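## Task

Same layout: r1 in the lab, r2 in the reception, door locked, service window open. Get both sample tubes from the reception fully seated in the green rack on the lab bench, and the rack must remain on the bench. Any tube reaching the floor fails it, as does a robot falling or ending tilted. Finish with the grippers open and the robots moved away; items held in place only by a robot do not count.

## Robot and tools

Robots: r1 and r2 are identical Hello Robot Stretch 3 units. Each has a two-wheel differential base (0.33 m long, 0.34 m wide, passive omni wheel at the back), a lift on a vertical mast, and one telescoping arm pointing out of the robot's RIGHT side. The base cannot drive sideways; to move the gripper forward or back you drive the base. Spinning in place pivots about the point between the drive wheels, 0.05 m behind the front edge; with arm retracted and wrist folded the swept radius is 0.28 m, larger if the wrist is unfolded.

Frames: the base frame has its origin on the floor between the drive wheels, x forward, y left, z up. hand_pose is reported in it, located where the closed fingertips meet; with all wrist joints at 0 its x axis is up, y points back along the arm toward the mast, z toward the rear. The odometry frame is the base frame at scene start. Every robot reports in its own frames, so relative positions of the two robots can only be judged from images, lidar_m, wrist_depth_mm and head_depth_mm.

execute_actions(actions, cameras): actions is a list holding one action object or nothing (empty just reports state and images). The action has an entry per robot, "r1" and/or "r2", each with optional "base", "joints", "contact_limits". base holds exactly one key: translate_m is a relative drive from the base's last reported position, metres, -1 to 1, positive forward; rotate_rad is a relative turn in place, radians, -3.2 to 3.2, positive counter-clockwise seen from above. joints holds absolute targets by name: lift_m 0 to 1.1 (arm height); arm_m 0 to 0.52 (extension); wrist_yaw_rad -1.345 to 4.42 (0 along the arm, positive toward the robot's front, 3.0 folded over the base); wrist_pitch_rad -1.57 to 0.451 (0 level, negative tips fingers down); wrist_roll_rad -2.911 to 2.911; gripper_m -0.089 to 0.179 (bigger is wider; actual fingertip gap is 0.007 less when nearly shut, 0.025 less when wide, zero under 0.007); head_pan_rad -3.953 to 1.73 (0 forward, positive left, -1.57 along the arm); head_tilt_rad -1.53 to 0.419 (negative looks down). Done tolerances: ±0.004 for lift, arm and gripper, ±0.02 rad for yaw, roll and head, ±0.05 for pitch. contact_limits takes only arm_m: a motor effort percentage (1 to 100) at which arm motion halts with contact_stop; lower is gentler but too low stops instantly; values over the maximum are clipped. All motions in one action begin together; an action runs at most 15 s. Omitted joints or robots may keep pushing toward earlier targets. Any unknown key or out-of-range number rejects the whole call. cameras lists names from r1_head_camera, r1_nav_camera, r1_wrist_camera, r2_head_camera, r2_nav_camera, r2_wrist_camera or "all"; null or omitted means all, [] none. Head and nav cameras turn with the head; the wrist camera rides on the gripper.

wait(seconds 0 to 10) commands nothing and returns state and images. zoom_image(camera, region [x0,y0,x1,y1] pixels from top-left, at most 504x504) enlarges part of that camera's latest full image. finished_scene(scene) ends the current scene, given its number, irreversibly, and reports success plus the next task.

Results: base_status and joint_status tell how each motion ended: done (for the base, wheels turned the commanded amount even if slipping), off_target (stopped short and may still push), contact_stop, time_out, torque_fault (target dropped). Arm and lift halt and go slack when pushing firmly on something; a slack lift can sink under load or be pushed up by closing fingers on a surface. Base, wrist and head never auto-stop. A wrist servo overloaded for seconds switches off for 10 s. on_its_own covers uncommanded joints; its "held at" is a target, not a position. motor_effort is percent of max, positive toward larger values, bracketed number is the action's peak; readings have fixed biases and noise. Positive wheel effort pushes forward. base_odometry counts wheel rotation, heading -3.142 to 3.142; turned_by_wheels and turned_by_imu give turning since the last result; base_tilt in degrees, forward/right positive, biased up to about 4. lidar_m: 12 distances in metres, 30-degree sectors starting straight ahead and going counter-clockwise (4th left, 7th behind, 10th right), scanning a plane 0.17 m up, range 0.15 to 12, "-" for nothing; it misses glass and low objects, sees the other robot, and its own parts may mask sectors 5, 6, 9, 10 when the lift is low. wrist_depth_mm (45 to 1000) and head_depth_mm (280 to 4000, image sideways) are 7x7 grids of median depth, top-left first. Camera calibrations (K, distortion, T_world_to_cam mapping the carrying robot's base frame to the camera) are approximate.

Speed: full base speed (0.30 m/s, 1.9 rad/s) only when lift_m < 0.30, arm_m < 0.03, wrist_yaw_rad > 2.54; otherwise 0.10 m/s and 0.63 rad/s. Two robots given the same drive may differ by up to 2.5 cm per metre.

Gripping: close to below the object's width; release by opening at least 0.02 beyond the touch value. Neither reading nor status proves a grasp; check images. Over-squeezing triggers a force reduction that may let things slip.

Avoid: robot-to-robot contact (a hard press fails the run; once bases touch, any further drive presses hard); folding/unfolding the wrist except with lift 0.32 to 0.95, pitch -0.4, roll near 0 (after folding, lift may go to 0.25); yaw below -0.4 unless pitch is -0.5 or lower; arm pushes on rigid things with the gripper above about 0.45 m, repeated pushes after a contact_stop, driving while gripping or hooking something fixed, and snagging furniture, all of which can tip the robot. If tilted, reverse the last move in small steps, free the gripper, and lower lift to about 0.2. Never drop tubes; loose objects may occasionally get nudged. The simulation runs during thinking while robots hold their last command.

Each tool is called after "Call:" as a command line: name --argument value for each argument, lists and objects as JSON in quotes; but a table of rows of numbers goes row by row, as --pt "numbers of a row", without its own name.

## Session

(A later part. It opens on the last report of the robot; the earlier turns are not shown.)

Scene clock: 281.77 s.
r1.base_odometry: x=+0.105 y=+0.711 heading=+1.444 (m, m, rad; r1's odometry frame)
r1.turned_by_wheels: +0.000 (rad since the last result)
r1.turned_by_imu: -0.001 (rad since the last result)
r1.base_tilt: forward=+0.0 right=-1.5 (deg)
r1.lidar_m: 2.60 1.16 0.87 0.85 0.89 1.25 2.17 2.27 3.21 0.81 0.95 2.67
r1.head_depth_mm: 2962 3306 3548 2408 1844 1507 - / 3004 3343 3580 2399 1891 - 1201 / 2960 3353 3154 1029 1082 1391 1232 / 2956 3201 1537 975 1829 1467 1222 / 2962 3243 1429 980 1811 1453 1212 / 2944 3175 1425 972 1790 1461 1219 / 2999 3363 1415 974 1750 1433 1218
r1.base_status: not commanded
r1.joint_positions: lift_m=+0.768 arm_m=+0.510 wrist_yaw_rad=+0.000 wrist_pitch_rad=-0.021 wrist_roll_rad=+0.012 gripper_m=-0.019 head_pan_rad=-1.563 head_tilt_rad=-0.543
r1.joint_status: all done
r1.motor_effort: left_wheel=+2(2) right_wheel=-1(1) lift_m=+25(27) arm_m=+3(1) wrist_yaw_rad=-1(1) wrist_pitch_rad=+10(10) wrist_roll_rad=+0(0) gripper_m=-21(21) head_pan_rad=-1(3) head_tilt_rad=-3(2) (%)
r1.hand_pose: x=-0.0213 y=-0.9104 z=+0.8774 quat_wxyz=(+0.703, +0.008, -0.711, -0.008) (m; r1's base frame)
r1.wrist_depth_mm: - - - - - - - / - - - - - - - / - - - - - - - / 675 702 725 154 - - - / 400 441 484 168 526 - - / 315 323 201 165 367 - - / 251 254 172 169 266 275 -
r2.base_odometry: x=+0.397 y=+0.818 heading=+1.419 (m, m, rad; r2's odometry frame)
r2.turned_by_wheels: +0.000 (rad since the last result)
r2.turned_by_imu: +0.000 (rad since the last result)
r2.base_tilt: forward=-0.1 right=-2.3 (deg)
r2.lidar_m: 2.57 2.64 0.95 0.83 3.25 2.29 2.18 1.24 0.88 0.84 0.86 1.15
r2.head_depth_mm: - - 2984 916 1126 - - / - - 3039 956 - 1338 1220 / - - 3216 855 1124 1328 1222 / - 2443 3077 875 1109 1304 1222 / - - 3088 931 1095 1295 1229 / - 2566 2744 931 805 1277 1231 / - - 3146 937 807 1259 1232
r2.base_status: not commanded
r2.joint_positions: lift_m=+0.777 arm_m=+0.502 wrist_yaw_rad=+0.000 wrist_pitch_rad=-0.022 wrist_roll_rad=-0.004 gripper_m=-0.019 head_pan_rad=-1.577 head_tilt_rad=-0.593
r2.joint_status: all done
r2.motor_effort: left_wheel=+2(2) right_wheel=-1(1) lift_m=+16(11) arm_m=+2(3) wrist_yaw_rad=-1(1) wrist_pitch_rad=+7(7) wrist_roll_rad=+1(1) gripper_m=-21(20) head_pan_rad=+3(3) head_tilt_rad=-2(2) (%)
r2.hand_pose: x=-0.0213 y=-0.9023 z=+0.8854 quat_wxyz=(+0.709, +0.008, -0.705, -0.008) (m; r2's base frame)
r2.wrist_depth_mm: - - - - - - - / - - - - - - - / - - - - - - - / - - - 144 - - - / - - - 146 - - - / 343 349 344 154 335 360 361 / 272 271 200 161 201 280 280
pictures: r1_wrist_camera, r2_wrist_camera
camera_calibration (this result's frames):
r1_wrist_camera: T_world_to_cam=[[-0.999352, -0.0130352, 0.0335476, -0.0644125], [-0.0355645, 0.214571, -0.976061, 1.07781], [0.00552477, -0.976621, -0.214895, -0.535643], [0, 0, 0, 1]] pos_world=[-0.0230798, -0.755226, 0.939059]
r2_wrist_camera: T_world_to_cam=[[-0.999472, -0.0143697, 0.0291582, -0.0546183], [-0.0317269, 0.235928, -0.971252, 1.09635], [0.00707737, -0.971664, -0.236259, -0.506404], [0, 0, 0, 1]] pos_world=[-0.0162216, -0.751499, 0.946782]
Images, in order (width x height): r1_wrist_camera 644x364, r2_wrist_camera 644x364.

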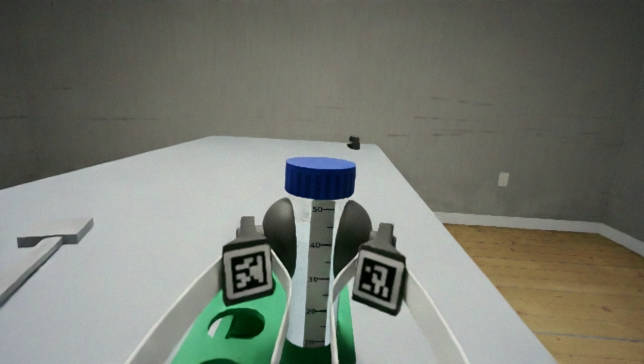

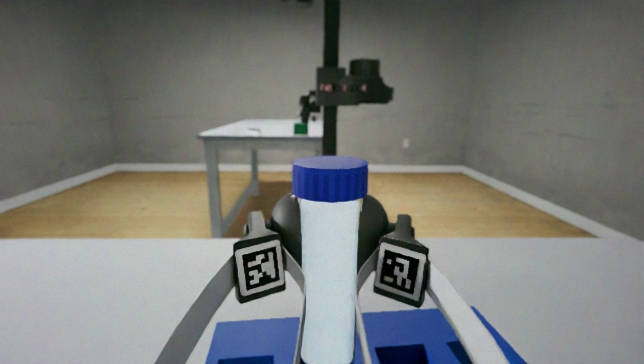

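Both in.

Call:
execute_actions --actions '[{"r1":{"joints":{"lift_m":0.739}},"r2":{"joints":{"lift_m":0.738}}}]' --cameras '["r1_wrist_camera","r2_wrist_camera"]'

Scene clock: 285.00 s.
r1.base_odometry: x=+0.105 y=+0.711 heading=+1.444 (m, m, rad; r1's odometry frame)
r1.turned_by_wheels: +0.000 (rad since the last result)
r1.turned_by_imu: -0.001 (rad since the last result)
r1.base_tilt: forward=-0.1 right=-1.6 (deg)
r1.lidar_m: 2.60 1.16 0.87 0.85 0.89 1.25 2.17 2.28 3.21 0.81 0.95 2.67
r1.head_depth_mm: 2972 3283 3529 2426 1827 1484 1256 / 2968 3296 3501 2422 1883 - - / 2995 3331 2955 2390 1069 1380 1225 / 2976 3168 1446 - 1789 1455 1222 / 2978 3155 1436 979 1820 1463 1220 / 2996 3233 1428 972 1792 1455 1219 / 3015 3271 1415 977 1735 1419 1218
r1.base_status: not commanded
r1.joint_positions: lift_m=+0.739 arm_m=+0.510 wrist_yaw_rad=+0.000 wrist_pitch_rad=-0.021 wrist_roll_rad=+0.012 gripper_m=-0.019 head_pan_rad=-1.563 head_tilt_rad=-0.543
r1.joint_status: all done
r1.motor_effort: left_wheel=+2(2) right_wheel=-1(1) lift_m=+26(25) arm_m=+3(3) wrist_yaw_rad=+0(1) wrist_pitch_rad=+10(10) wrist_roll_rad=+0(0) gripper_m=-21(21) head_pan_rad=-2(3) head_tilt_rad=-3(3) (%)
r1.hand_pose: x=-0.0213 y=-0.9104 z=+0.8484 quat_wxyz=(+0.703, +0.008, -0.711, -0.008) (m; r1's base frame)
r1.wrist_depth_mm: - - - - - - - / - - - - - - - / - - - - - - - / 562 589 615 154 791 - - / 356 367 406 168 413 - - / 265 271 154 159 308 315 - / 210 213 143 146 222 229 -
r2.base_odometry: x=+0.397 y=+0.818 heading=+1.419 (m, m, rad; r2's odometry frame)
r2.turned_by_wheels: +0.000 (rad since the last result)
r2.turned_by_imu: +0.000 (rad since the last result)
r2.base_tilt: forward=-0.1 right=-2.3 (deg)
r2.lidar_m: 2.56 2.64 0.95 0.83 3.27 2.29 2.18 1.24 0.88 0.84 0.86 1.15
r2.head_depth_mm: - - 3004 914 1145 1303 - / - - 3031 956 - 1334 1197 / - - 3123 853 1120 1326 1221 / - 2442 3048 859 1106 1306 1222 / - - 3130 930 1095 1291 1229 / - 2550 2697 935 806 1275 1227 / - - 3125 936 809 1257 1233
r2.base_status: not commanded
r2.joint_positions: lift_m=+0.739 arm_m=+0.502 wrist_yaw_rad=+0.000 wrist_pitch_rad=-0.022 wrist_roll_rad=-0.004 gripper_m=-0.019 head_pan_rad=-1.577 head_tilt_rad=-0.593
r2.joint_status: all done
r2.motor_effort: left_wheel=+2(2) right_wheel=-1(2) lift_m=+16(14) arm_m=+3(2) wrist_yaw_rad=+0(0) wrist_pitch_rad=+7(7) wrist_roll_rad=+1(1) gripper_m=-21(21) head_pan_rad=+3(3) head_tilt_rad=-3(2) (%)
r2.hand_pose: x=-0.0213 y=-0.9023 z=+0.8474 quat_wxyz=(+0.709, +0.008, -0.705, -0.008) (m; r2's base frame)
r2.wrist_depth_mm: - - - - - - - / - - - - - - - / - - - - - - - / - - - 145 - - - / 385 390 391 145 431 400 402 / 279 277 270 154 190 198 288 / 217 218 144 144 145 146 213
pictures: r1_wrist_camera, r2_wrist_camera
camera_calibration (this result's frames):
r1_wrist_camera: T_world_to_cam=[[-0.999352, -0.013036, 0.0335473, -0.0634397], [-0.0355644, 0.214571, -0.976061, 1.0495], [0.0055257, -0.976621, -0.214895, -0.541877], [0, 0, 0, 1]] pos_world=[-0.0230797, -0.755226, 0.910052]
r2_wrist_camera: T_world_to_cam=[[-0.999471, -0.0143704, 0.0291585, -0.0535113], [-0.0317274, 0.235922, -0.971254, 1.05945], [0.00707812, -0.971666, -0.236254, -0.515386], [0, 0, 0, 1]] pos_world=[-0.0162215, -0.751499, 0.908792]
Images, in order (width x height): r1_wrist_camera 644x364, r2_wrist_camera 644x364.

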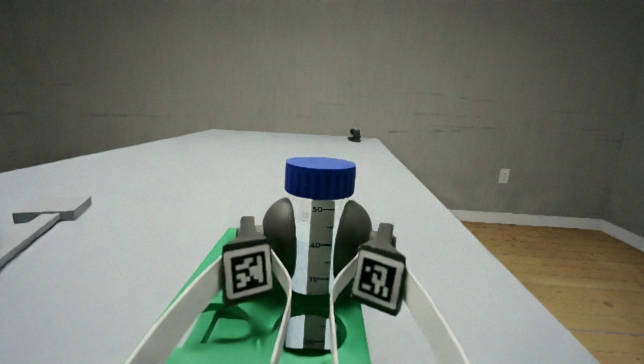

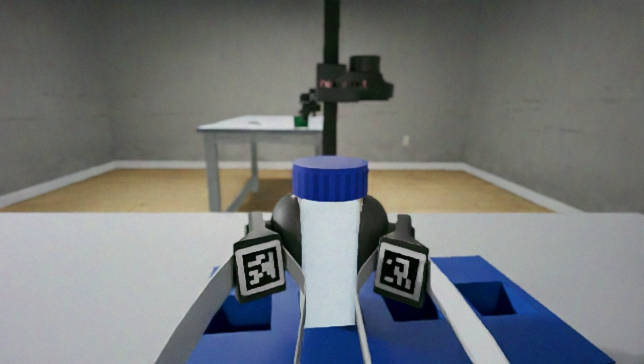

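Call:
execute_actions --actions '[{"r1":{"joints":{"gripper_m":0.075}},"r2":{"joints":{"gripper_m":0.075}}}]' --cameras '[]'

Call:
execute_actions --actions '[{"r1":{"joints":{"arm_m":0.45}},"r2":{"joints":{"arm_m":0.44}}}]' --cameras '["r1_wrist_camera"]'

Call:
execute_actions --actions '[{"r1":{"base":{"rotate_rad":3.149},"joints":{"arm_m":0.41}},"r2":{"joints":{"arm_m":0.0}}}]' --cameras '[]'

Call:
execute_actions --actions '[{"r1":{"joints":{"arm_m":0.512,"lift_m":0.735}}}]' --cameras '["r1_wrist_camera"]'

Scene clock: 294.17 s.
r1.base_odometry: x=+0.105 y=+0.711 heading=+1.444 (m, m, rad; r1's odometry frame)
r1.turned_by_wheels: +0.000 (rad since the last result)
r1.turned_by_imu: -0.001 (rad since the last result)
r1.base_tilt: forward=+0.0 right=-1.6 (deg)
r1.lidar_m: 2.60 1.16 0.87 0.85 0.89 1.25 2.17 2.28 3.22 0.81 0.95 2.67
r1.head_depth_mm: 2955 3296 3548 2433 1856 1477 1266 / 2945 3376 3615 2430 1892 - - / 2975 3371 2978 2404 1069 1377 1234 / 2974 3243 1446 - 1826 1457 1226 / 2995 3185 1440 979 1807 1456 1215 / 2948 3227 1427 981 1808 1460 1225 / 2990 3294 1410 984 1740 1411 1223
r1.base_status: not commanded
r1.joint_positions: lift_m=+0.739 arm_m=+0.510 wrist_yaw_rad=+0.000 wrist_pitch_rad=-0.021 wrist_roll_rad=+0.012 gripper_m=+0.075 head_pan_rad=-1.563 head_tilt_rad=-0.543
r1.joint_status: all done
r1.motor_effort: left_wheel=+2(2) right_wheel=-1(1) lift_m=+26(26) arm_m=+3(3) wrist_yaw_rad=-1(2) wrist_pitch_rad=+10(10) wrist_roll_rad=+0(0) gripper_m=+0(89) head_pan_rad=-3(3) head_tilt_rad=-3(3) (%)
r1.hand_pose: x=-0.0213 y=-0.9104 z=+0.8484 quat_wxyz=(+0.703, +0.008, -0.711, -0.008) (m; r1's base frame)
r1.wrist_depth_mm: - - - - - - - / - - - - - - - / - - - - - - - / 565 585 616 158 788 - - / 357 373 327 205 443 - - / 264 268 157 161 - 313 - / 209 137 143 151 226 231 -
r2.base_odometry: x=+0.397 y=+0.818 heading=+1.419 (m, m, rad; r2's odometry frame)
r2.turned_by_wheels: +0.000 (rad since the last result)
r2.turned_by_imu: +0.001 (rad since the last result)
r2.base_tilt: forward=+0.0 right=-2.2 (deg)
r2.lidar_m: 2.57 2.64 0.95 0.83 3.26 2.30 2.18 1.24 0.88 0.84 0.86 1.15
r2.head_depth_mm: - - 3018 916 1139 1305 - / - - 3061 956 - 1335 1193 / - - 3219 854 1120 1331 1224 / - 2439 3069 859 1110 1308 1224 / - - 3099 929 1097 1288 1227 / - 2565 2736 933 805 1274 1231 / - - 3132 936 807 1253 1234
r2.base_status: not commanded
r2.joint_positions: lift_m=+0.739 arm_m=+0.502 wrist_yaw_rad=+0.000 wrist_pitch_rad=-0.023 wrist_roll_rad=-0.004 gripper_m=+0.075 head_pan_rad=-1.577 head_tilt_rad=-0.593
r2.joint_status: all done
r2.motor_effort: left_wheel=+2(2) right_wheel=-1(1) lift_m=+16(16) arm_m=+3(2) wrist_yaw_rad=-1(0) wrist_pitch_rad=+7(8) wrist_roll_rad=+1(1) gripper_m=+1(94) head_pan_rad=+3(3) head_tilt_rad=-4(3) (%)
r2.hand_pose: x=-0.0213 y=-0.9023 z=+0.8472 quat_wxyz=(+0.709, +0.009, -0.705, -0.008) (m; r2's base frame)
r2.wrist_depth_mm: - - - - - - - / - - - - - - - / - - - - - - - / - - - 154 - - - / 384 392 422 151 426 406 402 / 276 278 180 157 189 212 288 / 218 220 144 145 145 146 214
pictures: none
No camera images: the call's "cameras" was empty. Leave "cameras" out to get every camera's image.

Scene clock: 295.77 s.
r1.base_odometry: x=+0.105 y=+0.711 heading=+1.444 (m, m, rad; r1's odometry frame)
r1.turned_by_wheels: +0.000 (rad since the last result)
r1.turned_by_imu: +0.000 (rad since the last result)
r1.base_tilt: forward=-0.1 right=-1.6 (deg)
r1.lidar_m: 2.60 1.16 0.87 0.85 0.89 1.25 2.17 2.28 3.21 0.81 0.96 2.68
r1.head_depth_mm: 2922 3303 3511 2425 1832 1482 1258 / 2963 3304 3510 2429 1892 - - / 3007 3316 2952 1134 1079 1396 1222 / 2960 3184 1446 - 1815 1456 1228 / 2942 3170 1433 976 1794 1451 1228 / 2979 3223 1431 975 1811 1452 1212 / 3016 3300 1426 979 1746 1409 1208
r1.base_status: not commanded
r1.joint_positions: lift_m=+0.739 arm_m=+0.450 wrist_yaw_rad=+0.000 wrist_pitch_rad=-0.021 wrist_roll_rad=+0.012 gripper_m=+0.075 head_pan_rad=-1.563 head_tilt_rad=-0.543
r1.joint_status: all done
r1.motor_effort: left_wheel=+2(2) right_wheel=-2(1) lift_m=+26(25) arm_m=-4(3) wrist_yaw_rad=-1(1) wrist_pitch_rad=+10(10) wrist_roll_rad=+0(0) gripper_m=+0(0) head_pan_rad=-2(3) head_tilt_rad=-3(2) (%)
r1.hand_pose: x=-0.0213 y=-0.8509 z=+0.8484 quat_wxyz=(+0.703, +0.008, -0.711, -0.008) (m; r1's base frame)
r1.wrist_depth_mm: - - - - - - - / - - - - - - - / - - - - - - - / 565 590 620 576 916 - - / 355 367 289 223 445 - - / 264 268 175 175 - 317 - / 211 213 180 179 226 231 -
r2.base_odometry: x=+0.397 y=+0.818 heading=+1.419 (m, m, rad; r2's odometry frame)
r2.turned_by_wheels: +0.000 (rad since the last result)
r2.turned_by_imu: +0.000 (rad since the last result)
r2.base_tilt: forward=+0.0 right=-2.2 (deg)
r2.lidar_m: 2.57 2.64 0.95 0.83 3.27 2.29 2.18 1.24 0.88 0.84 0.86 1.15
r2.head_depth_mm: - - 3036 912 1141 1332 - / - - 3046 955 - 1333 1193 / - - 3047 - 1134 1326 1224 / - 2419 1715 893 1108 1310 1220 / - - 3098 931 1093 1292 1225 / - 2577 2724 933 806 1274 1232 / - - 3131 937 805 1258 1231
r2.base_status: not commanded
r2.joint_positions: lift_m=+0.739 arm_m=+0.440 wrist_yaw_rad=+0.000 wrist_pitch_rad=-0.023 wrist_roll_rad=-0.004 gripper_m=+0.075 head_pan_rad=-1.577 head_tilt_rad=-0.593
r2.joint_status: all done
r2.motor_effort: left_wheel=+2(2) right_wheel=-1(1) lift_m=+16(16) arm_m=-3(5) wrist_yaw_rad=-1(1) wrist_pitch_rad=+7(7) wrist_roll_rad=+1(1) gripper_m=+0(0) head_pan_rad=+3(4) head_tilt_rad=-2(3) (%)
r2.hand_pose: x=-0.0213 y=-0.8409 z=+0.8473 quat_wxyz=(+0.709, +0.008, -0.705, -0.008) (m; r2's base frame)
r2.wrist_depth_mm: - - - - - - - / - - - - - - - / - - - - - - - / - - - 515 - - - / 386 387 427 239 432 406 403 / 276 279 180 186 187 272 287 / 217 218 185 188 194 202 223
pictures: r1_wrist_camera
camera_calibration (this result's frames):
r1_wrist_camera: T_world_to_cam=[[-0.999352, -0.0130309, 0.0335476, -0.0626621], [-0.0355636, 0.214571, -0.976061, 1.03674], [0.00552062, -0.976621, -0.214896, -0.483826], [0, 0, 0, 1]] pos_world=[-0.0230802, -0.695786, 0.910052]
Images, in order (width x height): r1_wrist_camera 644x364.

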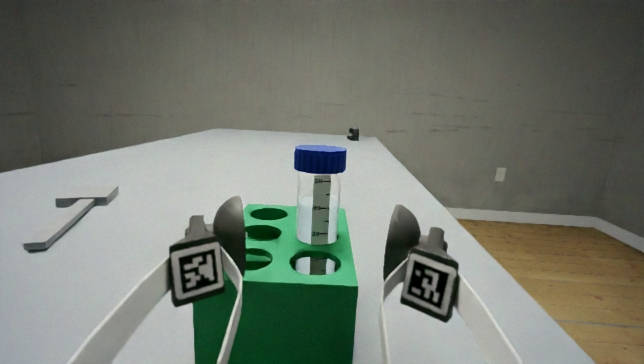

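Scene clock: 301.70 s.
r1.base_odometry: x=+0.105 y=+0.711 heading=-1.690 (m, m, rad; r1's odometry frame)
r1.turned_by_wheels: +3.149 (rad since the last result)
r1.turned_by_imu: +3.152 (rad since the last result)
r1.base_tilt: forward=-0.1 right=-1.6 (deg)
r1.lidar_m: 2.17 2.30 3.27 0.81 1.39 2.66 2.60 1.15 0.87 0.85 0.90 1.28
r1.head_depth_mm: - - 3581 994 839 1323 1259 / - - 3332 994 808 - - / - 3587 3570 1085 1149 1349 1225 / - 2489 2780 1027 1161 1357 1232 / - - 3516 967 1125 1353 1220 / - - 3472 978 1131 1336 1218 / - - 3506 975 1128 1336 1214
r1.base_status: done
r1.joint_positions: lift_m=+0.739 arm_m=+0.410 wrist_yaw_rad=+0.000 wrist_pitch_rad=-0.021 wrist_roll_rad=+0.012 gripper_m=+0.075 head_pan_rad=-1.563 head_tilt_rad=-0.543
r1.joint_status: all done
r1.motor_effort: left_wheel=-1(7) right_wheel=+3(9) lift_m=+26(26) arm_m=-4(4) wrist_yaw_rad=-1(1) wrist_pitch_rad=+10(10) wrist_roll_rad=+0(0) gripper_m=+0(0) head_pan_rad=-3(3) head_tilt_rad=-3(2) (%)
r1.hand_pose: x=-0.0213 y=-0.8109 z=+0.8484 quat_wxyz=(+0.703, +0.008, -0.711, -0.008) (m; r1's base frame)
r1.wrist_depth_mm: - - - - - - - / - - - - - - - / - - - - - - - / - - - 535 - - - / 366 377 275 261 423 430 452 / 268 274 235 235 - 305 312 / 213 216 220 224 229 235 237
r2.base_odometry: x=+0.397 y=+0.818 heading=+1.419 (m, m, rad; r2's odometry frame)
r2.turned_by_wheels: +0.000 (rad since the last result)
r2.turned_by_imu: +0.001 (rad since the last result)
r2.base_tilt: forward=+0.0 right=-2.3 (deg)
r2.lidar_m: 2.57 2.64 0.95 0.83 3.27 2.29 2.18 1.24 0.88 0.84 0.86 1.15
r2.head_depth_mm: - - 3021 915 1145 1327 1213 / - - 3049 921 1134 1338 1220 / - - 3068 924 1119 1333 - / - - 1140 928 1107 1317 1224 / - 1687 1924 930 1100 1291 1226 / - 2552 2711 933 806 1275 1227 / - - 3144 939 806 1261 1231
r2.base_status: not commanded
r2.joint_positions: lift_m=+0.739 arm_m=+0.000 wrist_yaw_rad=+0.000 wrist_pitch_rad=-0.022 wrist_roll_rad=-0.004 gripper_m=+0.075 head_pan_rad=-1.577 head_tilt_rad=-0.593
r2.joint_status: all done
r2.motor_effort: left_wheel=+2(2) right_wheel=-2(2) lift_m=+17(16) arm_m=-3(6) wrist_yaw_rad=+0(1) wrist_pitch_rad=+7(7) wrist_roll_rad=+1(1) gripper_m=+1(0) head_pan_rad=+4(3) head_tilt_rad=-3(3) (%)
r2.hand_pose: x=-0.0214 y=-0.4009 z=+0.8475 quat_wxyz=(+0.709, +0.008, -0.705, -0.008) (m; r2's base frame)
r2.wrist_depth_mm: 547 - - - - - 573 / 559 - - - - - 580 / 566 - - - - - 601 / 574 657 643 618 658 679 630 / 388 389 430 402 437 403 413 / 648 640 659 659 669 671 685 / 653 664 681 678 696 681 715
pictures: none
No camera images: the call's "cameras" was empty. Leave "cameras" out to get every camera's image.

Scene clock: 303.70 s.
r1.base_odometry: x=+0.105 y=+0.711 heading=-1.690 (m, m, rad; r1's odometry frame)
r1.turned_by_wheels: +0.000 (rad since the last result)
r1.turned_by_imu: +0.000 (rad since the last result)
r1.base_tilt: forward=+0.0 right=-1.5 (deg)
r1.lidar_m: 2.17 2.29 3.25 0.81 1.39 2.67 2.60 1.14 0.87 0.85 0.89 1.27
r1.head_depth_mm: - - 3666 994 845 1339 1261 / - - 3400 994 839 - - / - 3540 3561 1089 1138 1335 1226 / - 2517 2786 - 1122 1341 1219 / - - 3502 967 1132 1347 1228 / - - 3424 975 1133 1338 1211 / - - 3384 976 1137 1347 1219
r1.base_status: not commanded
r1.joint_positions: lift_m=+0.735 arm_m=+0.512 wrist_yaw_rad=+0.000 wrist_pitch_rad=-0.021 wrist_roll_rad=+0.012 gripper_m=+0.075 head_pan_rad=-1.563 head_tilt_rad=-0.543
r1.joint_status: all done
r1.motor_effort: left_wheel=-2(2) right_wheel=+3(3) lift_m=+25(26) arm_m=+3(2) wrist_yaw_rad=-1(1) wrist_pitch_rad=+10(10) wrist_roll_rad=+0(0) gripper_m=+0(1) head_pan_rad=-3(2) head_tilt_rad=-3(3) (%)
r1.hand_pose: x=-0.0213 y=-0.9124 z=+0.8444 quat_wxyz=(+0.703, +0.008, -0.711, -0.008) (m; r1's base frame)
r1.wrist_depth_mm: - - - - - - - / - - - - - - - / - - - - - - - / - - - 155 - - - / 353 366 399 159 443 420 436 / 263 184 184 164 - 297 303 / 140 136 139 141 144 228 231
r2.base_odometry: x=+0.397 y=+0.818 heading=+1.419 (m, m, rad; r2's odometry frame)
r2.turned_by_wheels: +0.000 (rad since the last result)
r2.turned_by_imu: +0.000 (rad since the last result)
r2.base_tilt: forward=-0.2 right=-2.3 (deg)
r2.lidar_m: 2.57 2.65 0.95 0.83 3.25 2.29 2.18 1.24 0.88 0.84 0.86 1.15
r2.head_depth_mm: - - 3024 917 1148 1330 1213 / - - 3034 919 1132 1338 1214 / - - 3068 924 1117 1335 - / - - 1070 929 1105 1316 1224 / - 1678 1218 932 1097 1298 1227 / - 2564 2710 935 806 1278 1230 / - - 3118 938 809 1261 1229
r2.base_status: not commanded
r2.joint_positions: lift_m=+0.739 arm_m=+0.000 wrist_yaw_rad=+0.000 wrist_pitch_rad=-0.022 wrist_roll_rad=-0.004 gripper_m=+0.075 head_pan_rad=-1.577 head_tilt_rad=-0.593
r2.joint_status: not commanded
r2.motor_effort: left_wheel=+2(2) right_wheel=-2(2) lift_m=+16(17) arm_m=-4(3) wrist_yaw_rad=+0(0) wrist_pitch_rad=+6(6) wrist_roll_rad=+1(1) gripper_m=+0(1) head_pan_rad=+3(3) head_tilt_rad=-3(3) (%)
r2.hand_pose: x=-0.0214 y=-0.4009 z=+0.8475 quat_wxyz=(+0.709, +0.008, -0.705, -0.008) (m; r2's base frame)
r2.wrist_depth_mm: 552 - - - - - 565 / 576 - - - - - 595 / 574 - - - - - 603 / 578 643 664 614 676 672 615 / 392 388 429 398 434 410 415 / 639 633 663 657 671 670 679 / 674 661 671 695 692 698 706
pictures: r1_wrist_camera
camera_calibration (this result's frames):
r1_wrist_camera: T_world_to_cam=[[-0.999352, -0.0130311, 0.0335484, -0.0633301], [-0.0355644, 0.214571, -0.976061, 1.04604], [0.00552059, -0.976621, -0.214895, -0.54469], [0, 0, 0, 1]] pos_world=[-0.0230801, -0.757232, 0.906076]
Images, in order (width x height): r1_wrist_camera 644x364.

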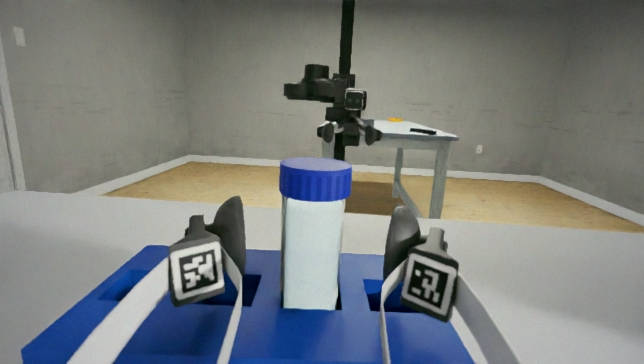

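Call:
execute_actions --actions '[{"r1":{"joints":{"gripper_m":-0.02}}}]' --cameras '[]'

Call:
execute_actions --actions '[{"r1":{"joints":{"lift_m":0.805}}}]' --cameras '[]'

Call:
execute_actions --actions '[{"r1":{"base":{"rotate_rad":-0.2},"joints":{"arm_m":0.45}}}]' --cameras '[]'

Call:
execute_actions --actions '[{"r1":{"base":{"rotate_rad":-2.950},"joints":{"arm_m":0.43}}}]' --cameras '[]'

Call:
execute_actions --actions '[{"r1":{"joints":{"arm_m":0.469,"lift_m":0.80}}}]' --cameras '["r1_wrist_camera"]'

Call:
execute_actions --actions '[{"r1":{"joints":{"lift_m":0.78}}}]' --cameras '["r1_wrist_camera"]'

Call:
zoom_image --camera "r1_wrist_camera" --region '[190,184,430,364]'

Scene clock: 318.40 s.
r1.base_odometry: x=+0.105 y=+0.711 heading=-1.690 (m, m, rad; r1's odometry frame)
r1.turned_by_wheels: +0.000 (rad since the last result)
r1.turned_by_imu: -0.001 (rad since the last result)
r1.base_tilt: forward=-0.1 right=-1.5 (deg)
r1.lidar_m: 2.17 2.29 3.26 0.81 1.38 2.67 2.60 1.14 0.87 0.85 0.89 1.27
r1.head_depth_mm: - - 3533 996 841 1324 1259 / - - 3330 991 839 - - / - 3543 3540 1086 1136 1343 1228 / - 2489 2753 - 1127 1332 1219 / - - 3466 967 1128 1341 1218 / - - 3510 980 1131 1346 1219 / - - 3537 977 1133 1345 1219
r1.base_status: not commanded
r1.joint_positions: lift_m=+0.735 arm_m=+0.512 wrist_yaw_rad=+0.000 wrist_pitch_rad=-0.021 wrist_roll_rad=+0.012 gripper_m=-0.019 head_pan_rad=-1.563 head_tilt_rad=-0.543
r1.joint_status: all done
r1.motor_effort: left_wheel=-2(2) right_wheel=+3(3) lift_m=+25(25) arm_m=+3(3) wrist_yaw_rad=-1(0) wrist_pitch_rad=+10(10) wrist_roll_rad=+0(0) gripper_m=-22(100) head_pan_rad=-3(2) head_tilt_rad=-3(2) (%)
r1.hand_pose: x=-0.0213 y=-0.9124 z=+0.8444 quat_wxyz=(+0.703, +0.008, -0.711, -0.008) (m; r1's base frame)
r1.wrist_depth_mm: - - - - - - - / - - - - - - - / - - - - - - - / - - - 161 - - - / 352 363 398 156 412 417 435 / 263 190 165 163 288 293 303 / 135 135 138 141 144 226 230
r2.base_odometry: x=+0.397 y=+0.818 heading=+1.419 (m, m, rad; r2's odometry frame)
r2.turned_by_wheels: +0.000 (rad since the last result)
r2.turned_by_imu: +0.001 (rad since the last result)
r2.base_tilt: forward=-0.1 right=-2.3 (deg)
r2.lidar_m: 2.57 2.65 0.95 0.83 3.28 2.30 2.18 1.24 0.88 0.84 0.86 1.15
r2.head_depth_mm: - - 3024 915 1148 1334 1213 / - - 3047 920 1134 1332 1217 / - - 3052 918 1118 1331 - / - - 1076 927 1109 1315 1228 / - 1674 1220 931 1095 1299 1224 / - 2582 2726 933 805 1276 1229 / - - 3134 934 809 1263 1229
r2.base_status: not commanded
r2.joint_positions: lift_m=+0.739 arm_m=+0.000 wrist_yaw_rad=+0.000 wrist_pitch_rad=-0.022 wrist_roll_rad=-0.004 gripper_m=+0.075 head_pan_rad=-1.577 head_tilt_rad=-0.593
r2.joint_status: not commanded
r2.motor_effort: left_wheel=+2(2) right_wheel=-1(2) lift_m=+15(16) arm_m=-3(4) wrist_yaw_rad=+0(0) wrist_pitch_rad=+7(7) wrist_roll_rad=+1(1) gripper_m=+0(0) head_pan_rad=+4(3) head_tilt_rad=-4(2) (%)
r2.hand_pose: x=-0.0214 y=-0.4009 z=+0.8475 quat_wxyz=(+0.709, +0.008, -0.705, -0.008) (m; r2's base frame)
r2.wrist_depth_mm: 562 - - - - - 579 / 555 - - - - - 594 / 575 - - - - - 605 / 574 650 652 619 663 680 632 / 393 390 433 398 434 406 405 / 652 651 656 668 669 674 698 / 656 680 689 694 700 693 710
pictures: none
No camera images: the call's "cameras" was empty. Leave "cameras" out to get every camera's image.

Scene clock: 319.87 s.
r1.base_odometry: x=+0.105 y=+0.711 heading=-1.690 (m, m, rad; r1's odometry frame)
r1.turned_by_wheels: +0.000 (rad since the last result)
r1.turned_by_imu: +0.000 (rad since the last result)
r1.base_tilt: forward=+0.0 right=-1.5 (deg)
r1.lidar_m: 2.17 2.28 3.28 0.81 1.39 2.65 2.60 1.14 0.87 0.85 0.89 1.27
r1.head_depth_mm: - - 3618 996 841 1301 - / - - 3304 1036 - - 1201 / - 3578 3659 927 1148 1336 1224 / - 2483 2733 901 1127 1343 1222 / - - 3505 970 1124 1347 1220 / - - 3543 982 1136 1345 1228 / - - 3447 972 1133 1334 1218
r1.base_status: not commanded
r1.joint_positions: lift_m=+0.805 arm_m=+0.512 wrist_yaw_rad=+0.000 wrist_pitch_rad=-0.022 wrist_roll_rad=+0.012 gripper_m=-0.019 head_pan_rad=-1.563 head_tilt_rad=-0.543
r1.joint_status: all done
r1.motor_effort: left_wheel=-2(2) right_wheel=+3(3) lift_m=+41(42) arm_m=+4(3) wrist_yaw_rad=-1(0) wrist_pitch_rad=+10(10) wrist_roll_rad=+0(0) gripper_m=-21(21) head_pan_rad=-3(3) head_tilt_rad=-3(3) (%)
r1.hand_pose: x=-0.0213 y=-0.9124 z=+0.9138 quat_wxyz=(+0.703, +0.008, -0.711, -0.008) (m; r1's base frame)
r1.wrist_depth_mm: - - - - - - - / - - - - - - - / - - - - - - - / - - - 161 - - - / - - - 156 - - - / 383 390 370 163 436 430 448 / 302 308 313 171 328 331 341
r2.base_odometry: x=+0.397 y=+0.818 heading=+1.419 (m, m, rad; r2's odometry frame)
r2.turned_by_wheels: +0.000 (rad since the last result)
r2.turned_by_imu: +0.000 (rad since the last result)
r2.base_tilt: forward=-0.1 right=-2.2 (deg)
r2.lidar_m: 2.57 2.64 0.95 0.83 3.27 2.30 2.18 1.24 0.88 0.84 0.86 1.15
r2.head_depth_mm: - - 3043 916 1148 1334 1220 / - - 3039 919 1135 1334 1216 / - - 3044 921 1119 1331 - / - 3941 1003 925 1107 1313 1226 / - 1732 1943 932 1093 1294 1224 / - 2556 2715 936 805 1274 1226 / - - 3119 938 809 1263 1233
r2.base_status: not commanded
r2.joint_positions: lift_m=+0.739 arm_m=+0.000 wrist_yaw_rad=+0.000 wrist_pitch_rad=-0.022 wrist_roll_rad=-0.004 gripper_m=+0.075 head_pan_rad=-1.577 head_tilt_rad=-0.593
r2.joint_status: not commanded
r2.motor_effort: left_wheel=+2(2) right_wheel=-1(2) lift_m=+16(16) arm_m=-4(3) wrist_yaw_rad=+0(0) wrist_pitch_rad=+6(7) wrist_roll_rad=+1(1) gripper_m=+0(0) head_pan_rad=+3(3) head_tilt_rad=-3(3) (%)
r2.hand_pose: x=-0.0214 y=-0.4009 z=+0.8475 quat_wxyz=(+0.709, +0.008, -0.705, -0.008) (m; r2's base frame)
r2.wrist_depth_mm: 550 - - - - - 574 / 559 - - - - - 592 / 570 - - - - - 605 / 600 639 650 615 687 674 626 / 389 391 429 396 434 411 413 / 645 638 665 656 675 683 684 / 652 666 656 681 701 697 709
pictures: none
No camera images: the call's "cameras" was empty. Leave "cameras" out to get every camera's image.

Scene clock: 321.47 s.
r1.base_odometry: x=+0.105 y=+0.711 heading=-1.890 (m, m, rad; r1's odometry frame)
r1.turned_by_wheels: -0.200 (rad since the last result)
r1.turned_by_imu: -0.200 (rad since the last result)
r1.base_tilt: forward=-0.2 right=-1.6 (deg)
r1.lidar_m: 2.14 2.18 2.72 0.81 0.95 2.84 2.60 1.43 0.93 0.85 0.85 1.06
r1.head_depth_mm: 757 828 932 1065 1261 1448 - / - - 1015 993 - - 1203 / - - 3624 - 1200 1381 1226 / - - 3489 886 1158 1353 1227 / - 3570 3477 969 1113 1322 1222 / - 1753 3073 941 829 1280 1223 / - - 3480 972 826 1233 1212
r1.base_status: done
r1.joint_positions: lift_m=+0.805 arm_m=+0.450 wrist_yaw_rad=+0.000 wrist_pitch_rad=-0.022 wrist_roll_rad=+0.012 gripper_m=-0.019 head_pan_rad=-1.563 head_tilt_rad=-0.543
r1.joint_status: all done
r1.motor_effort: left_wheel=+2(9) right_wheel=-1(8) lift_m=+41(42) arm_m=-3(3) wrist_yaw_rad=-1(1) wrist_pitch_rad=+10(10) wrist_roll_rad=+0(0) gripper_m=-22(21) head_pan_rad=-3(3) head_tilt_rad=-3(3) (%)
r1.hand_pose: x=-0.0214 y=-0.8509 z=+0.9138 quat_wxyz=(+0.703, +0.008, -0.711, -0.008) (m; r1's base frame)
r1.wrist_depth_mm: - - - - - - - / - - - - - - 317 / - - - - - - 315 / - - - 160 - - 313 / - - - 156 - - 314 / 385 392 374 163 444 438 311 / 240 244 312 171 325 333 310
r2.base_odometry: x=+0.397 y=+0.818 heading=+1.419 (m, m, rad; r2's odometry frame)
r2.turned_by_wheels: +0.000 (rad since the last result)
r2.turned_by_imu: +0.000 (rad since the last result)
r2.base_tilt: forward=+0.0 right=-2.3 (deg)
r2.lidar_m: 2.57 2.65 0.95 0.83 3.25 2.30 2.18 1.24 0.88 0.84 0.86 1.15
r2.head_depth_mm: - - 3029 916 1146 1328 1215 / - - 3047 921 1132 1330 1217 / - - 3067 924 1116 1336 - / - - 2628 925 1106 1312 1226 / 1694 1761 1216 933 1095 1293 1230 / - 2487 1167 934 805 1277 1233 / - - 3124 939 809 1260 1233
r2.base_status: not commanded
r2.joint_positions: lift_m=+0.739 arm_m=+0.000 wrist_yaw_rad=+0.000 wrist_pitch_rad=-0.022 wrist_roll_rad=-0.004 gripper_m=+0.075 head_pan_rad=-1.577 head_tilt_rad=-0.593
r2.joint_status: not commanded
r2.motor_effort: left_wheel=+2(2) right_wheel=-1(2) lift_m=+16(16) arm_m=-3(3) wrist_yaw_rad=+0(0) wrist_pitch_rad=+7(7) wrist_roll_rad=+1(1) gripper_m=-1(0) head_pan_rad=+4(4) head_tilt_rad=-3(2) (%)
r2.hand_pose: x=-0.0214 y=-0.4009 z=+0.8475 quat_wxyz=(+0.709, +0.008, -0.705, -0.008) (m; r2's base frame)
r2.wrist_depth_mm: 540 - - - - - 585 / 557 - - - - - 592 / 565 - - - - - 607 / 583 636 677 620 665 688 626 / 392 396 433 397 442 404 415 / 644 634 652 654 681 669 680 / 657 676 678 686 687 698 704
pictures: none
No camera images: the call's "cameras" was empty. Leave "cameras" out to get every camera's image.

Scene clock: 327.07 s.
r1.base_odometry: x=+0.105 y=+0.711 heading=+1.443 (m, m, rad; r1's odometry frame)
r1.turned_by_wheels: -2.950 (rad since the last result)
r1.turned_by_imu: -2.954 (rad since the last result)
r1.base_tilt: forward=-0.1 right=-1.5 (deg)
r1.lidar_m: 2.60 1.16 0.87 0.85 0.89 1.25 2.17 2.28 3.20 0.81 0.95 2.67
r1.head_depth_mm: 2990 3314 3560 2444 1848 1551 - / 2986 3319 3478 2464 - - 1211 / 2990 3332 3374 - 1147 1391 1233 / 2968 3228 1491 - 1831 1457 1225 / 2975 3234 1430 979 1818 1458 1227 / 3036 3158 1423 981 1821 1458 1216 / 2979 3305 1411 976 1755 1417 1219
r1.base_status: done
r1.joint_positions: lift_m=+0.805 arm_m=+0.430 wrist_yaw_rad=+0.000 wrist_pitch_rad=-0.022 wrist_roll_rad=+0.012 gripper_m=-0.019 head_pan_rad=-1.563 head_tilt_rad=-0.543
r1.joint_status: all done
r1.motor_effort: left_wheel=+2(9) right_wheel=-1(8) lift_m=+41(41) arm_m=-4(2) wrist_yaw_rad=-1(1) wrist_pitch_rad=+10(10) wrist_roll_rad=+0(0) gripper_m=-20(21) head_pan_rad=-3(2) head_tilt_rad=-3(3) (%)
r1.hand_pose: x=-0.0214 y=-0.8309 z=+0.9138 quat_wxyz=(+0.703, +0.008, -0.711, -0.008) (m; r1's base frame)
r1.wrist_depth_mm: - - - - - - - / - - - - - - - / - - - - - - - / - 863 885 161 - - - / 510 534 593 156 697 - - / 376 394 356 163 434 - - / 302 304 265 171 322 - -
r2.base_odometry: x=+0.397 y=+0.818 heading=+1.419 (m, m, rad; r2's odometry frame)
r2.turned_by_wheels: +0.000 (rad since the last result)
r2.turned_by_imu: +0.001 (rad since the last result)
r2.base_tilt: forward=-0.1 right=-2.3 (deg)
r2.lidar_m: 2.57 2.64 0.95 0.83 3.26 2.30 2.18 1.24 0.88 0.84 0.86 1.15
r2.head_depth_mm: - - 3043 919 1147 1336 1216 / - - 3027 917 1133 1334 1216 / - - 3030 921 1121 1335 - / 2036 2516 1698 927 1106 1314 1231 / - - 3112 929 1095 1296 1224 / - 2565 2712 933 804 1271 1225 / - - 3123 935 807 1260 1234
r2.base_status: not commanded
r2.joint_positions: lift_m=+0.739 arm_m=+0.000 wrist_yaw_rad=+0.000 wrist_pitch_rad=-0.022 wrist_roll_rad=-0.004 gripper_m=+0.075 head_pan_rad=-1.577 head_tilt_rad=-0.593
r2.joint_status: not commanded
r2.motor_effort: left_wheel=+2(2) right_wheel=-1(1) lift_m=+16(16) arm_m=-4(4) wrist_yaw_rad=+0(0) wrist_pitch_rad=+7(7) wrist_roll_rad=+1(1) gripper_m=+0(0) head_pan_rad=+3(3) head_tilt_rad=-3(3) (%)
r2.hand_pose: x=-0.0214 y=-0.4009 z=+0.8475 quat_wxyz=(+0.709, +0.008, -0.705, -0.008) (m; r2's base frame)
r2.wrist_depth_mm: 555 - - - - - 578 / 562 - - - - - 581 / 571 - - - - - 614 / 585 652 652 611 683 680 626 / 389 397 435 398 444 408 411 / 639 645 652 655 677 666 681 / 674 673 688 684 706 701 692
pictures: none
No camera images: the call's "cameras" was empty. Leave "cameras" out to get every camera's image.

Scene clock: 328.40 s.
r1.base_odometry: x=+0.105 y=+0.711 heading=+1.443 (m, m, rad; r1's odometry frame)
r1.turned_by_wheels: +0.000 (rad since the last result)
r1.turned_by_imu: +0.000 (rad since the last result)
r1.base_tilt: forward=-0.1 right=-1.5 (deg)
r1.lidar_m: 2.60 1.16 0.87 0.85 0.89 1.25 2.16 2.28 3.21 0.81 0.95 2.67
r1.head_depth_mm: 2995 3309 3571 2410 1840 1576 - / 2990 3261 3458 2462 - - 1209 / 2965 3288 3385 975 1120 1395 1226 / 2985 3231 1540 969 1799 1455 1227 / 2983 3177 1437 976 1814 1458 1221 / 3005 3213 1417 977 1801 1453 1222 / 2960 3329 1416 975 1732 1413 1221
r1.base_status: not commanded
r1.joint_positions: lift_m=+0.800 arm_m=+0.469 wrist_yaw_rad=+0.000 wrist_pitch_rad=-0.022 wrist_roll_rad=+0.012 gripper_m=-0.019 head_pan_rad=-1.563 head_tilt_rad=-0.543
r1.joint_status: all done
r1.motor_effort: left_wheel=+2(2) right_wheel=-1(1) lift_m=+26(38) arm_m=+3(0) wrist_yaw_rad=+0(1) wrist_pitch_rad=+10(10) wrist_roll_rad=+0(0) gripper_m=-22(22) head_pan_rad=-3(3) head_tilt_rad=-3(2) (%)
r1.hand_pose: x=-0.0214 y=-0.8694 z=+0.9094 quat_wxyz=(+0.703, +0.008, -0.711, -0.008) (m; r1's base frame)
r1.wrist_depth_mm: - - - - - - - / - - - - - - - / - - - - - - - / - 843 875 160 - - - / 498 522 576 156 672 - - / 369 382 317 163 423 - - / 296 299 245 171 316 - -
r2.base_odometry: x=+0.397 y=+0.818 heading=+1.419 (m, m, rad; r2's odometry frame)
r2.turned_by_wheels: +0.000 (rad since the last result)
r2.turned_by_imu: +0.000 (rad since the last result)
r2.base_tilt: forward=+0.0 right=-2.3 (deg)
r2.lidar_m: 2.57 2.64 0.95 0.83 3.25 2.29 2.17 1.24 0.88 0.84 0.86 1.15
r2.head_depth_mm: - - 3016 918 1145 1331 1215 / - - 3069 919 1133 1335 1215 / - - 3053 921 1116 1337 - / 2077 2500 1687 927 1106 1317 1227 / - - 3084 928 1097 1296 1233 / - 2578 2730 931 805 1274 1228 / - - 3127 936 808 1261 1231
r2.base_status: not commanded
r2.joint_positions: lift_m=+0.739 arm_m=+0.000 wrist_yaw_rad=+0.000 wrist_pitch_rad=-0.022 wrist_roll_rad=-0.004 gripper_m=+0.075 head_pan_rad=-1.577 head_tilt_rad=-0.593
r2.joint_status: not commanded
r2.motor_effort: left_wheel=+2(2) right_wheel=-2(2) lift_m=+16(16) arm_m=-4(3) wrist_yaw_rad=+0(0) wrist_pitch_rad=+6(7) wrist_roll_rad=+1(1) gripper_m=+0(0) head_pan_rad=+4(3) head_tilt_rad=-3(3) (%)
r2.hand_pose: x=-0.0214 y=-0.4009 z=+0.8475 quat_wxyz=(+0.709, +0.008, -0.705, -0.008) (m; r2's base frame)
r2.wrist_depth_mm: 545 - - - - - 583 / 581 - - - - - 585 / 571 - - - - - 604 / 578 643 663 618 673 684 617 / 388 396 430 391 437 410 411 / 639 651 660 659 657 660 689 / 661 676 675 697 686 715 706
pictures: r1_wrist_camera
camera_calibration (this result's frames):
r1_wrist_camera: T_world_to_cam=[[-0.999354, -0.0128584, 0.0335511, -0.0648463], [-0.0355303, 0.214642, -0.976046, 1.10027], [0.00534891, -0.976608, -0.214961, -0.48867], [0, 0, 0, 1]] pos_world=[-0.0230975, -0.714238, 0.971047]
Images, in order (width x height): r1_wrist_camera 644x364.

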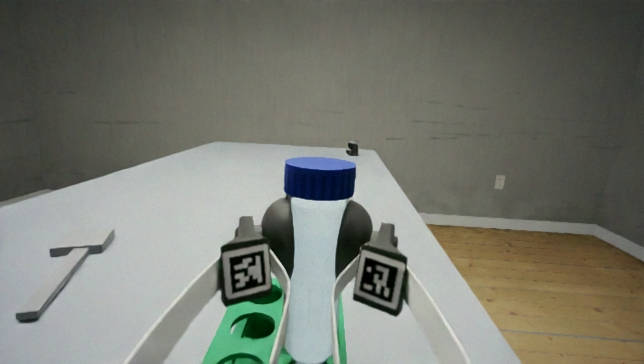

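Scene clock: 329.33 s.
r1.base_odometry: x=+0.105 y=+0.711 heading=+1.443 (m, m, rad; r1's odometry frame)
r1.turned_by_wheels: +0.000 (rad since the last result)
r1.turned_by_imu: +0.000 (rad since the last result)
r1.base_tilt: forward=+0.0 right=-1.6 (deg)
r1.lidar_m: 2.60 1.16 0.87 0.85 0.89 1.25 2.17 2.27 3.19 0.81 0.96 2.67
r1.head_depth_mm: 2967 3315 3528 2388 1837 1519 - / 2937 3280 3510 2439 1898 - 1199 / 2993 3336 3137 - 1093 1388 1234 / 3023 3258 1496 - 1822 1454 1229 / 2960 3198 1432 981 1805 1451 1224 / 2942 3249 1417 977 1802 1466 1214 / 2971 3289 1413 981 1749 1421 1216
r1.base_status: not commanded
r1.joint_positions: lift_m=+0.780 arm_m=+0.469 wrist_yaw_rad=+0.000 wrist_pitch_rad=-0.022 wrist_roll_rad=+0.012 gripper_m=-0.019 head_pan_rad=-1.563 head_tilt_rad=-0.543
r1.joint_status: all done
r1.motor_effort: left_wheel=+2(3) right_wheel=-1(1) lift_m=+26(27) arm_m=+3(3) wrist_yaw_rad=+0(1) wrist_pitch_rad=+10(10) wrist_roll_rad=+0(0) gripper_m=-22(21) head_pan_rad=-3(2) head_tilt_rad=-2(2) (%)
r1.hand_pose: x=-0.0214 y=-0.8694 z=+0.8894 quat_wxyz=(+0.703, +0.008, -0.711, -0.008) (m; r1's base frame)
r1.wrist_depth_mm: - - - - - - - / - - - - - - - / - - - - - - - / - 757 790 160 - - - / 446 465 518 156 562 - - / 329 345 296 163 384 - - / 266 269 207 172 284 305 -
r2.base_odometry: x=+0.397 y=+0.818 heading=+1.419 (m, m, rad; r2's odometry frame)
r2.turned_by_wheels: +0.000 (rad since the last result)
r2.turned_by_imu: +0.000 (rad since the last result)
r2.base_tilt: forward=+0.1 right=-2.2 (deg)
r2.lidar_m: 2.57 2.65 0.95 0.83 3.27 2.29 2.17 1.24 0.88 0.84 0.86 1.15
r2.head_depth_mm: - - 3018 918 1149 1331 1216 / - - 3042 919 1132 1333 1219 / - - 3042 922 1119 1337 - / - 2510 1703 926 1108 1310 1223 / - - 3107 929 1093 1300 1226 / - 2556 2739 932 806 1276 1225 / - - 3107 936 808 1259 1229
r2.base_status: not commanded
r2.joint_positions: lift_m=+0.739 arm_m=+0.000 wrist_yaw_rad=+0.000 wrist_pitch_rad=-0.022 wrist_roll_rad=-0.004 gripper_m=+0.075 head_pan_rad=-1.577 head_tilt_rad=-0.593
r2.joint_status: not commanded
r2.motor_effort: left_wheel=+2(2) right_wheel=-1(2) lift_m=+17(16) arm_m=-3(3) wrist_yaw_rad=+0(0) wrist_pitch_rad=+6(7) wrist_roll_rad=+1(1) gripper_m=+1(0) head_pan_rad=+4(3) head_tilt_rad=-3(2) (%)
r2.hand_pose: x=-0.0214 y=-0.4009 z=+0.8475 quat_wxyz=(+0.709, +0.008, -0.705, -0.008) (m; r2's base frame)
r2.wrist_depth_mm: 552 - - - - - 596 / 560 - - - - - 583 / 571 - - - - - 603 / 592 648 636 606 671 668 628 / 390 395 429 402 438 404 407 / 644 652 652 667 669 671 683 / 673 663 691 682 687 708 722
pictures: r1_wrist_camera
camera_calibration (this result's frames):
r1_wrist_camera: T_world_to_cam=[[-0.999354, -0.0128583, 0.0335512, -0.0641749], [-0.0355303, 0.214642, -0.976046, 1.08074], [0.00534876, -0.976608, -0.214961, -0.492972], [0, 0, 0, 1]] pos_world=[-0.0230976, -0.714238, 0.951037]
Images, in order (width x height): r1_wrist_camera 644x364.

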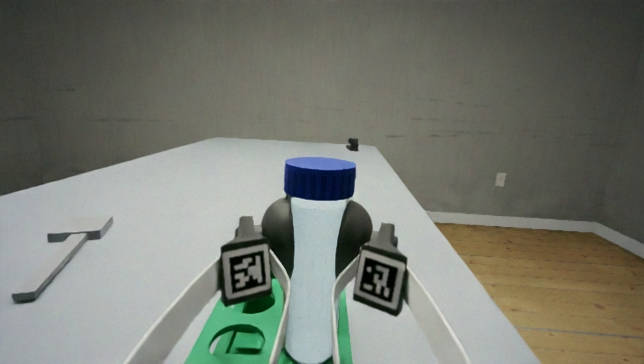

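Region (190, 184, 430, 364) of r1_wrist_camera's 644x364 image, scaled by 2.100; it fills the top 378 rows of this view, and the rest is white.

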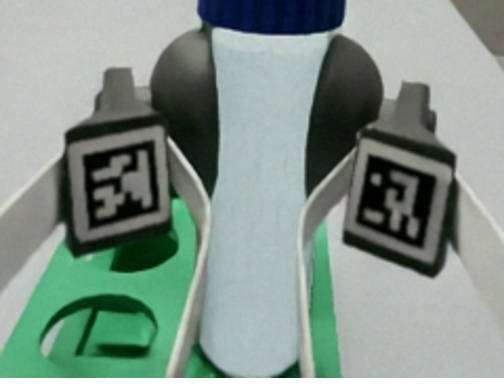

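Same picture as before: needs a few mm further.

Call:
execute_actions --actions '[{"r1":{"joints":{"lift_m":0.766,"arm_m":0.475}}}]' --cameras '["r1_wrist_camera"]'

Scene clock: 332.57 s.
r1.base_odometry: x=+0.105 y=+0.711 heading=+1.443 (m, m, rad; r1's odometry frame)
r1.turned_by_wheels: +0.000 (rad since the last result)
r1.turned_by_imu: -0.001 (rad since the last result)
r1.base_tilt: forward=-0.1 right=-1.4 (deg)
r1.lidar_m: 2.60 1.16 0.87 0.85 0.89 1.25 2.17 2.27 3.22 0.81 0.95 2.66
r1.head_depth_mm: 2941 3294 3531 2409 1815 1512 - / 2963 3255 3509 2437 1902 - 1205 / 2961 3285 3149 - 1094 1393 1227 / 3011 3202 1447 - 1812 1462 1226 / 2987 3214 1439 973 1819 1460 1217 / 2946 3180 1427 977 1803 1456 1213 / 2990 3284 1419 975 1727 1415 1217
r1.base_status: not commanded
r1.joint_positions: lift_m=+0.766 arm_m=+0.475 wrist_yaw_rad=+0.000 wrist_pitch_rad=-0.022 wrist_roll_rad=+0.012 gripper_m=-0.019 head_pan_rad=-1.563 head_tilt_rad=-0.543
r1.joint_status: all done
r1.motor_effort: left_wheel=+2(2) right_wheel=-1(1) lift_m=+26(27) arm_m=+3(1) wrist_yaw_rad=-1(1) wrist_pitch_rad=+10(10) wrist_roll_rad=+0(0) gripper_m=-22(22) head_pan_rad=-3(3) head_tilt_rad=-2(2) (%)
r1.hand_pose: x=-0.0214 y=-0.8753 z=+0.8754 quat_wxyz=(+0.703, +0.008, -0.711, -0.008) (m; r1's base frame)
r1.wrist_depth_mm: - - - - - - - / - - - - - - - / - - - - - - - / 667 692 718 160 - - - / 416 438 482 157 517 - - / 306 319 199 163 357 - - / 246 251 170 166 263 270 -
r2.base_odometry: x=+0.397 y=+0.818 heading=+1.419 (m, m, rad; r2's odometry frame)
r2.turned_by_wheels: +0.000 (rad since the last result)
r2.turned_by_imu: +0.000 (rad since the last result)
r2.base_tilt: forward=-0.1 right=-2.3 (deg)
r2.lidar_m: 2.57 2.64 0.95 0.83 3.26 2.29 2.18 1.24 0.88 0.84 0.86 1.15
r2.head_depth_mm: - - 3020 914 1146 1336 1218 / - - 3048 919 1133 1338 1214 / - - 3041 924 1120 1335 - / - 2363 1693 924 1105 1317 1226 / - - 3102 931 1096 1298 1225 / - 2564 2720 936 807 1277 1230 / - - 3118 936 810 1265 1232
r2.base_status: not commanded
r2.joint_positions: lift_m=+0.739 arm_m=+0.000 wrist_yaw_rad=+0.000 wrist_pitch_rad=-0.022 wrist_roll_rad=-0.004 gripper_m=+0.075 head_pan_rad=-1.577 head_tilt_rad=-0.593
r2.joint_status: not commanded
r2.motor_effort: left_wheel=+2(2) right_wheel=-1(2) lift_m=+16(16) arm_m=-3(3) wrist_yaw_rad=+0(0) wrist_pitch_rad=+6(7) wrist_roll_rad=+1(1) gripper_m=+1(0) head_pan_rad=+4(4) head_tilt_rad=-3(3) (%)
r2.hand_pose: x=-0.0214 y=-0.4009 z=+0.8475 quat_wxyz=(+0.709, +0.008, -0.705, -0.008) (m; r2's base frame)
r2.wrist_depth_mm: 548 - - - - - 577 / 557 - - - - - 599 / 564 - - - - - 609 / 575 644 650 595 656 689 638 / 391 390 433 398 437 409 407 / 634 652 667 664 661 668 660 / 653 674 679 680 699 701 708
pictures: r1_wrist_camera
camera_calibration (this result's frames):
r1_wrist_camera: T_world_to_cam=[[-0.999354, -0.01286, 0.0335511, -0.0637834], [-0.0355307, 0.214645, -0.976046, 1.06837], [0.0053504, -0.976608, -0.214963, -0.501819], [0, 0, 0, 1]] pos_world=[-0.0230974, -0.720219, 0.937043]
Images, in order (width x height): r1_wrist_camera 644x364.

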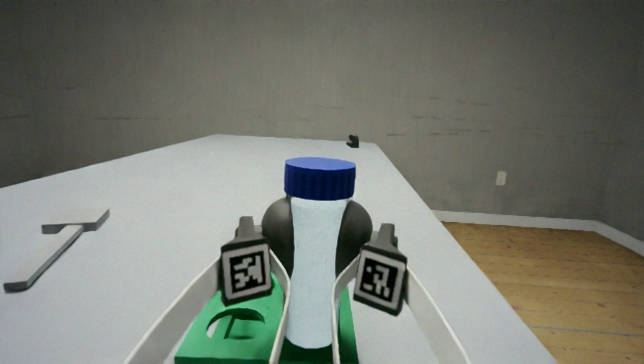

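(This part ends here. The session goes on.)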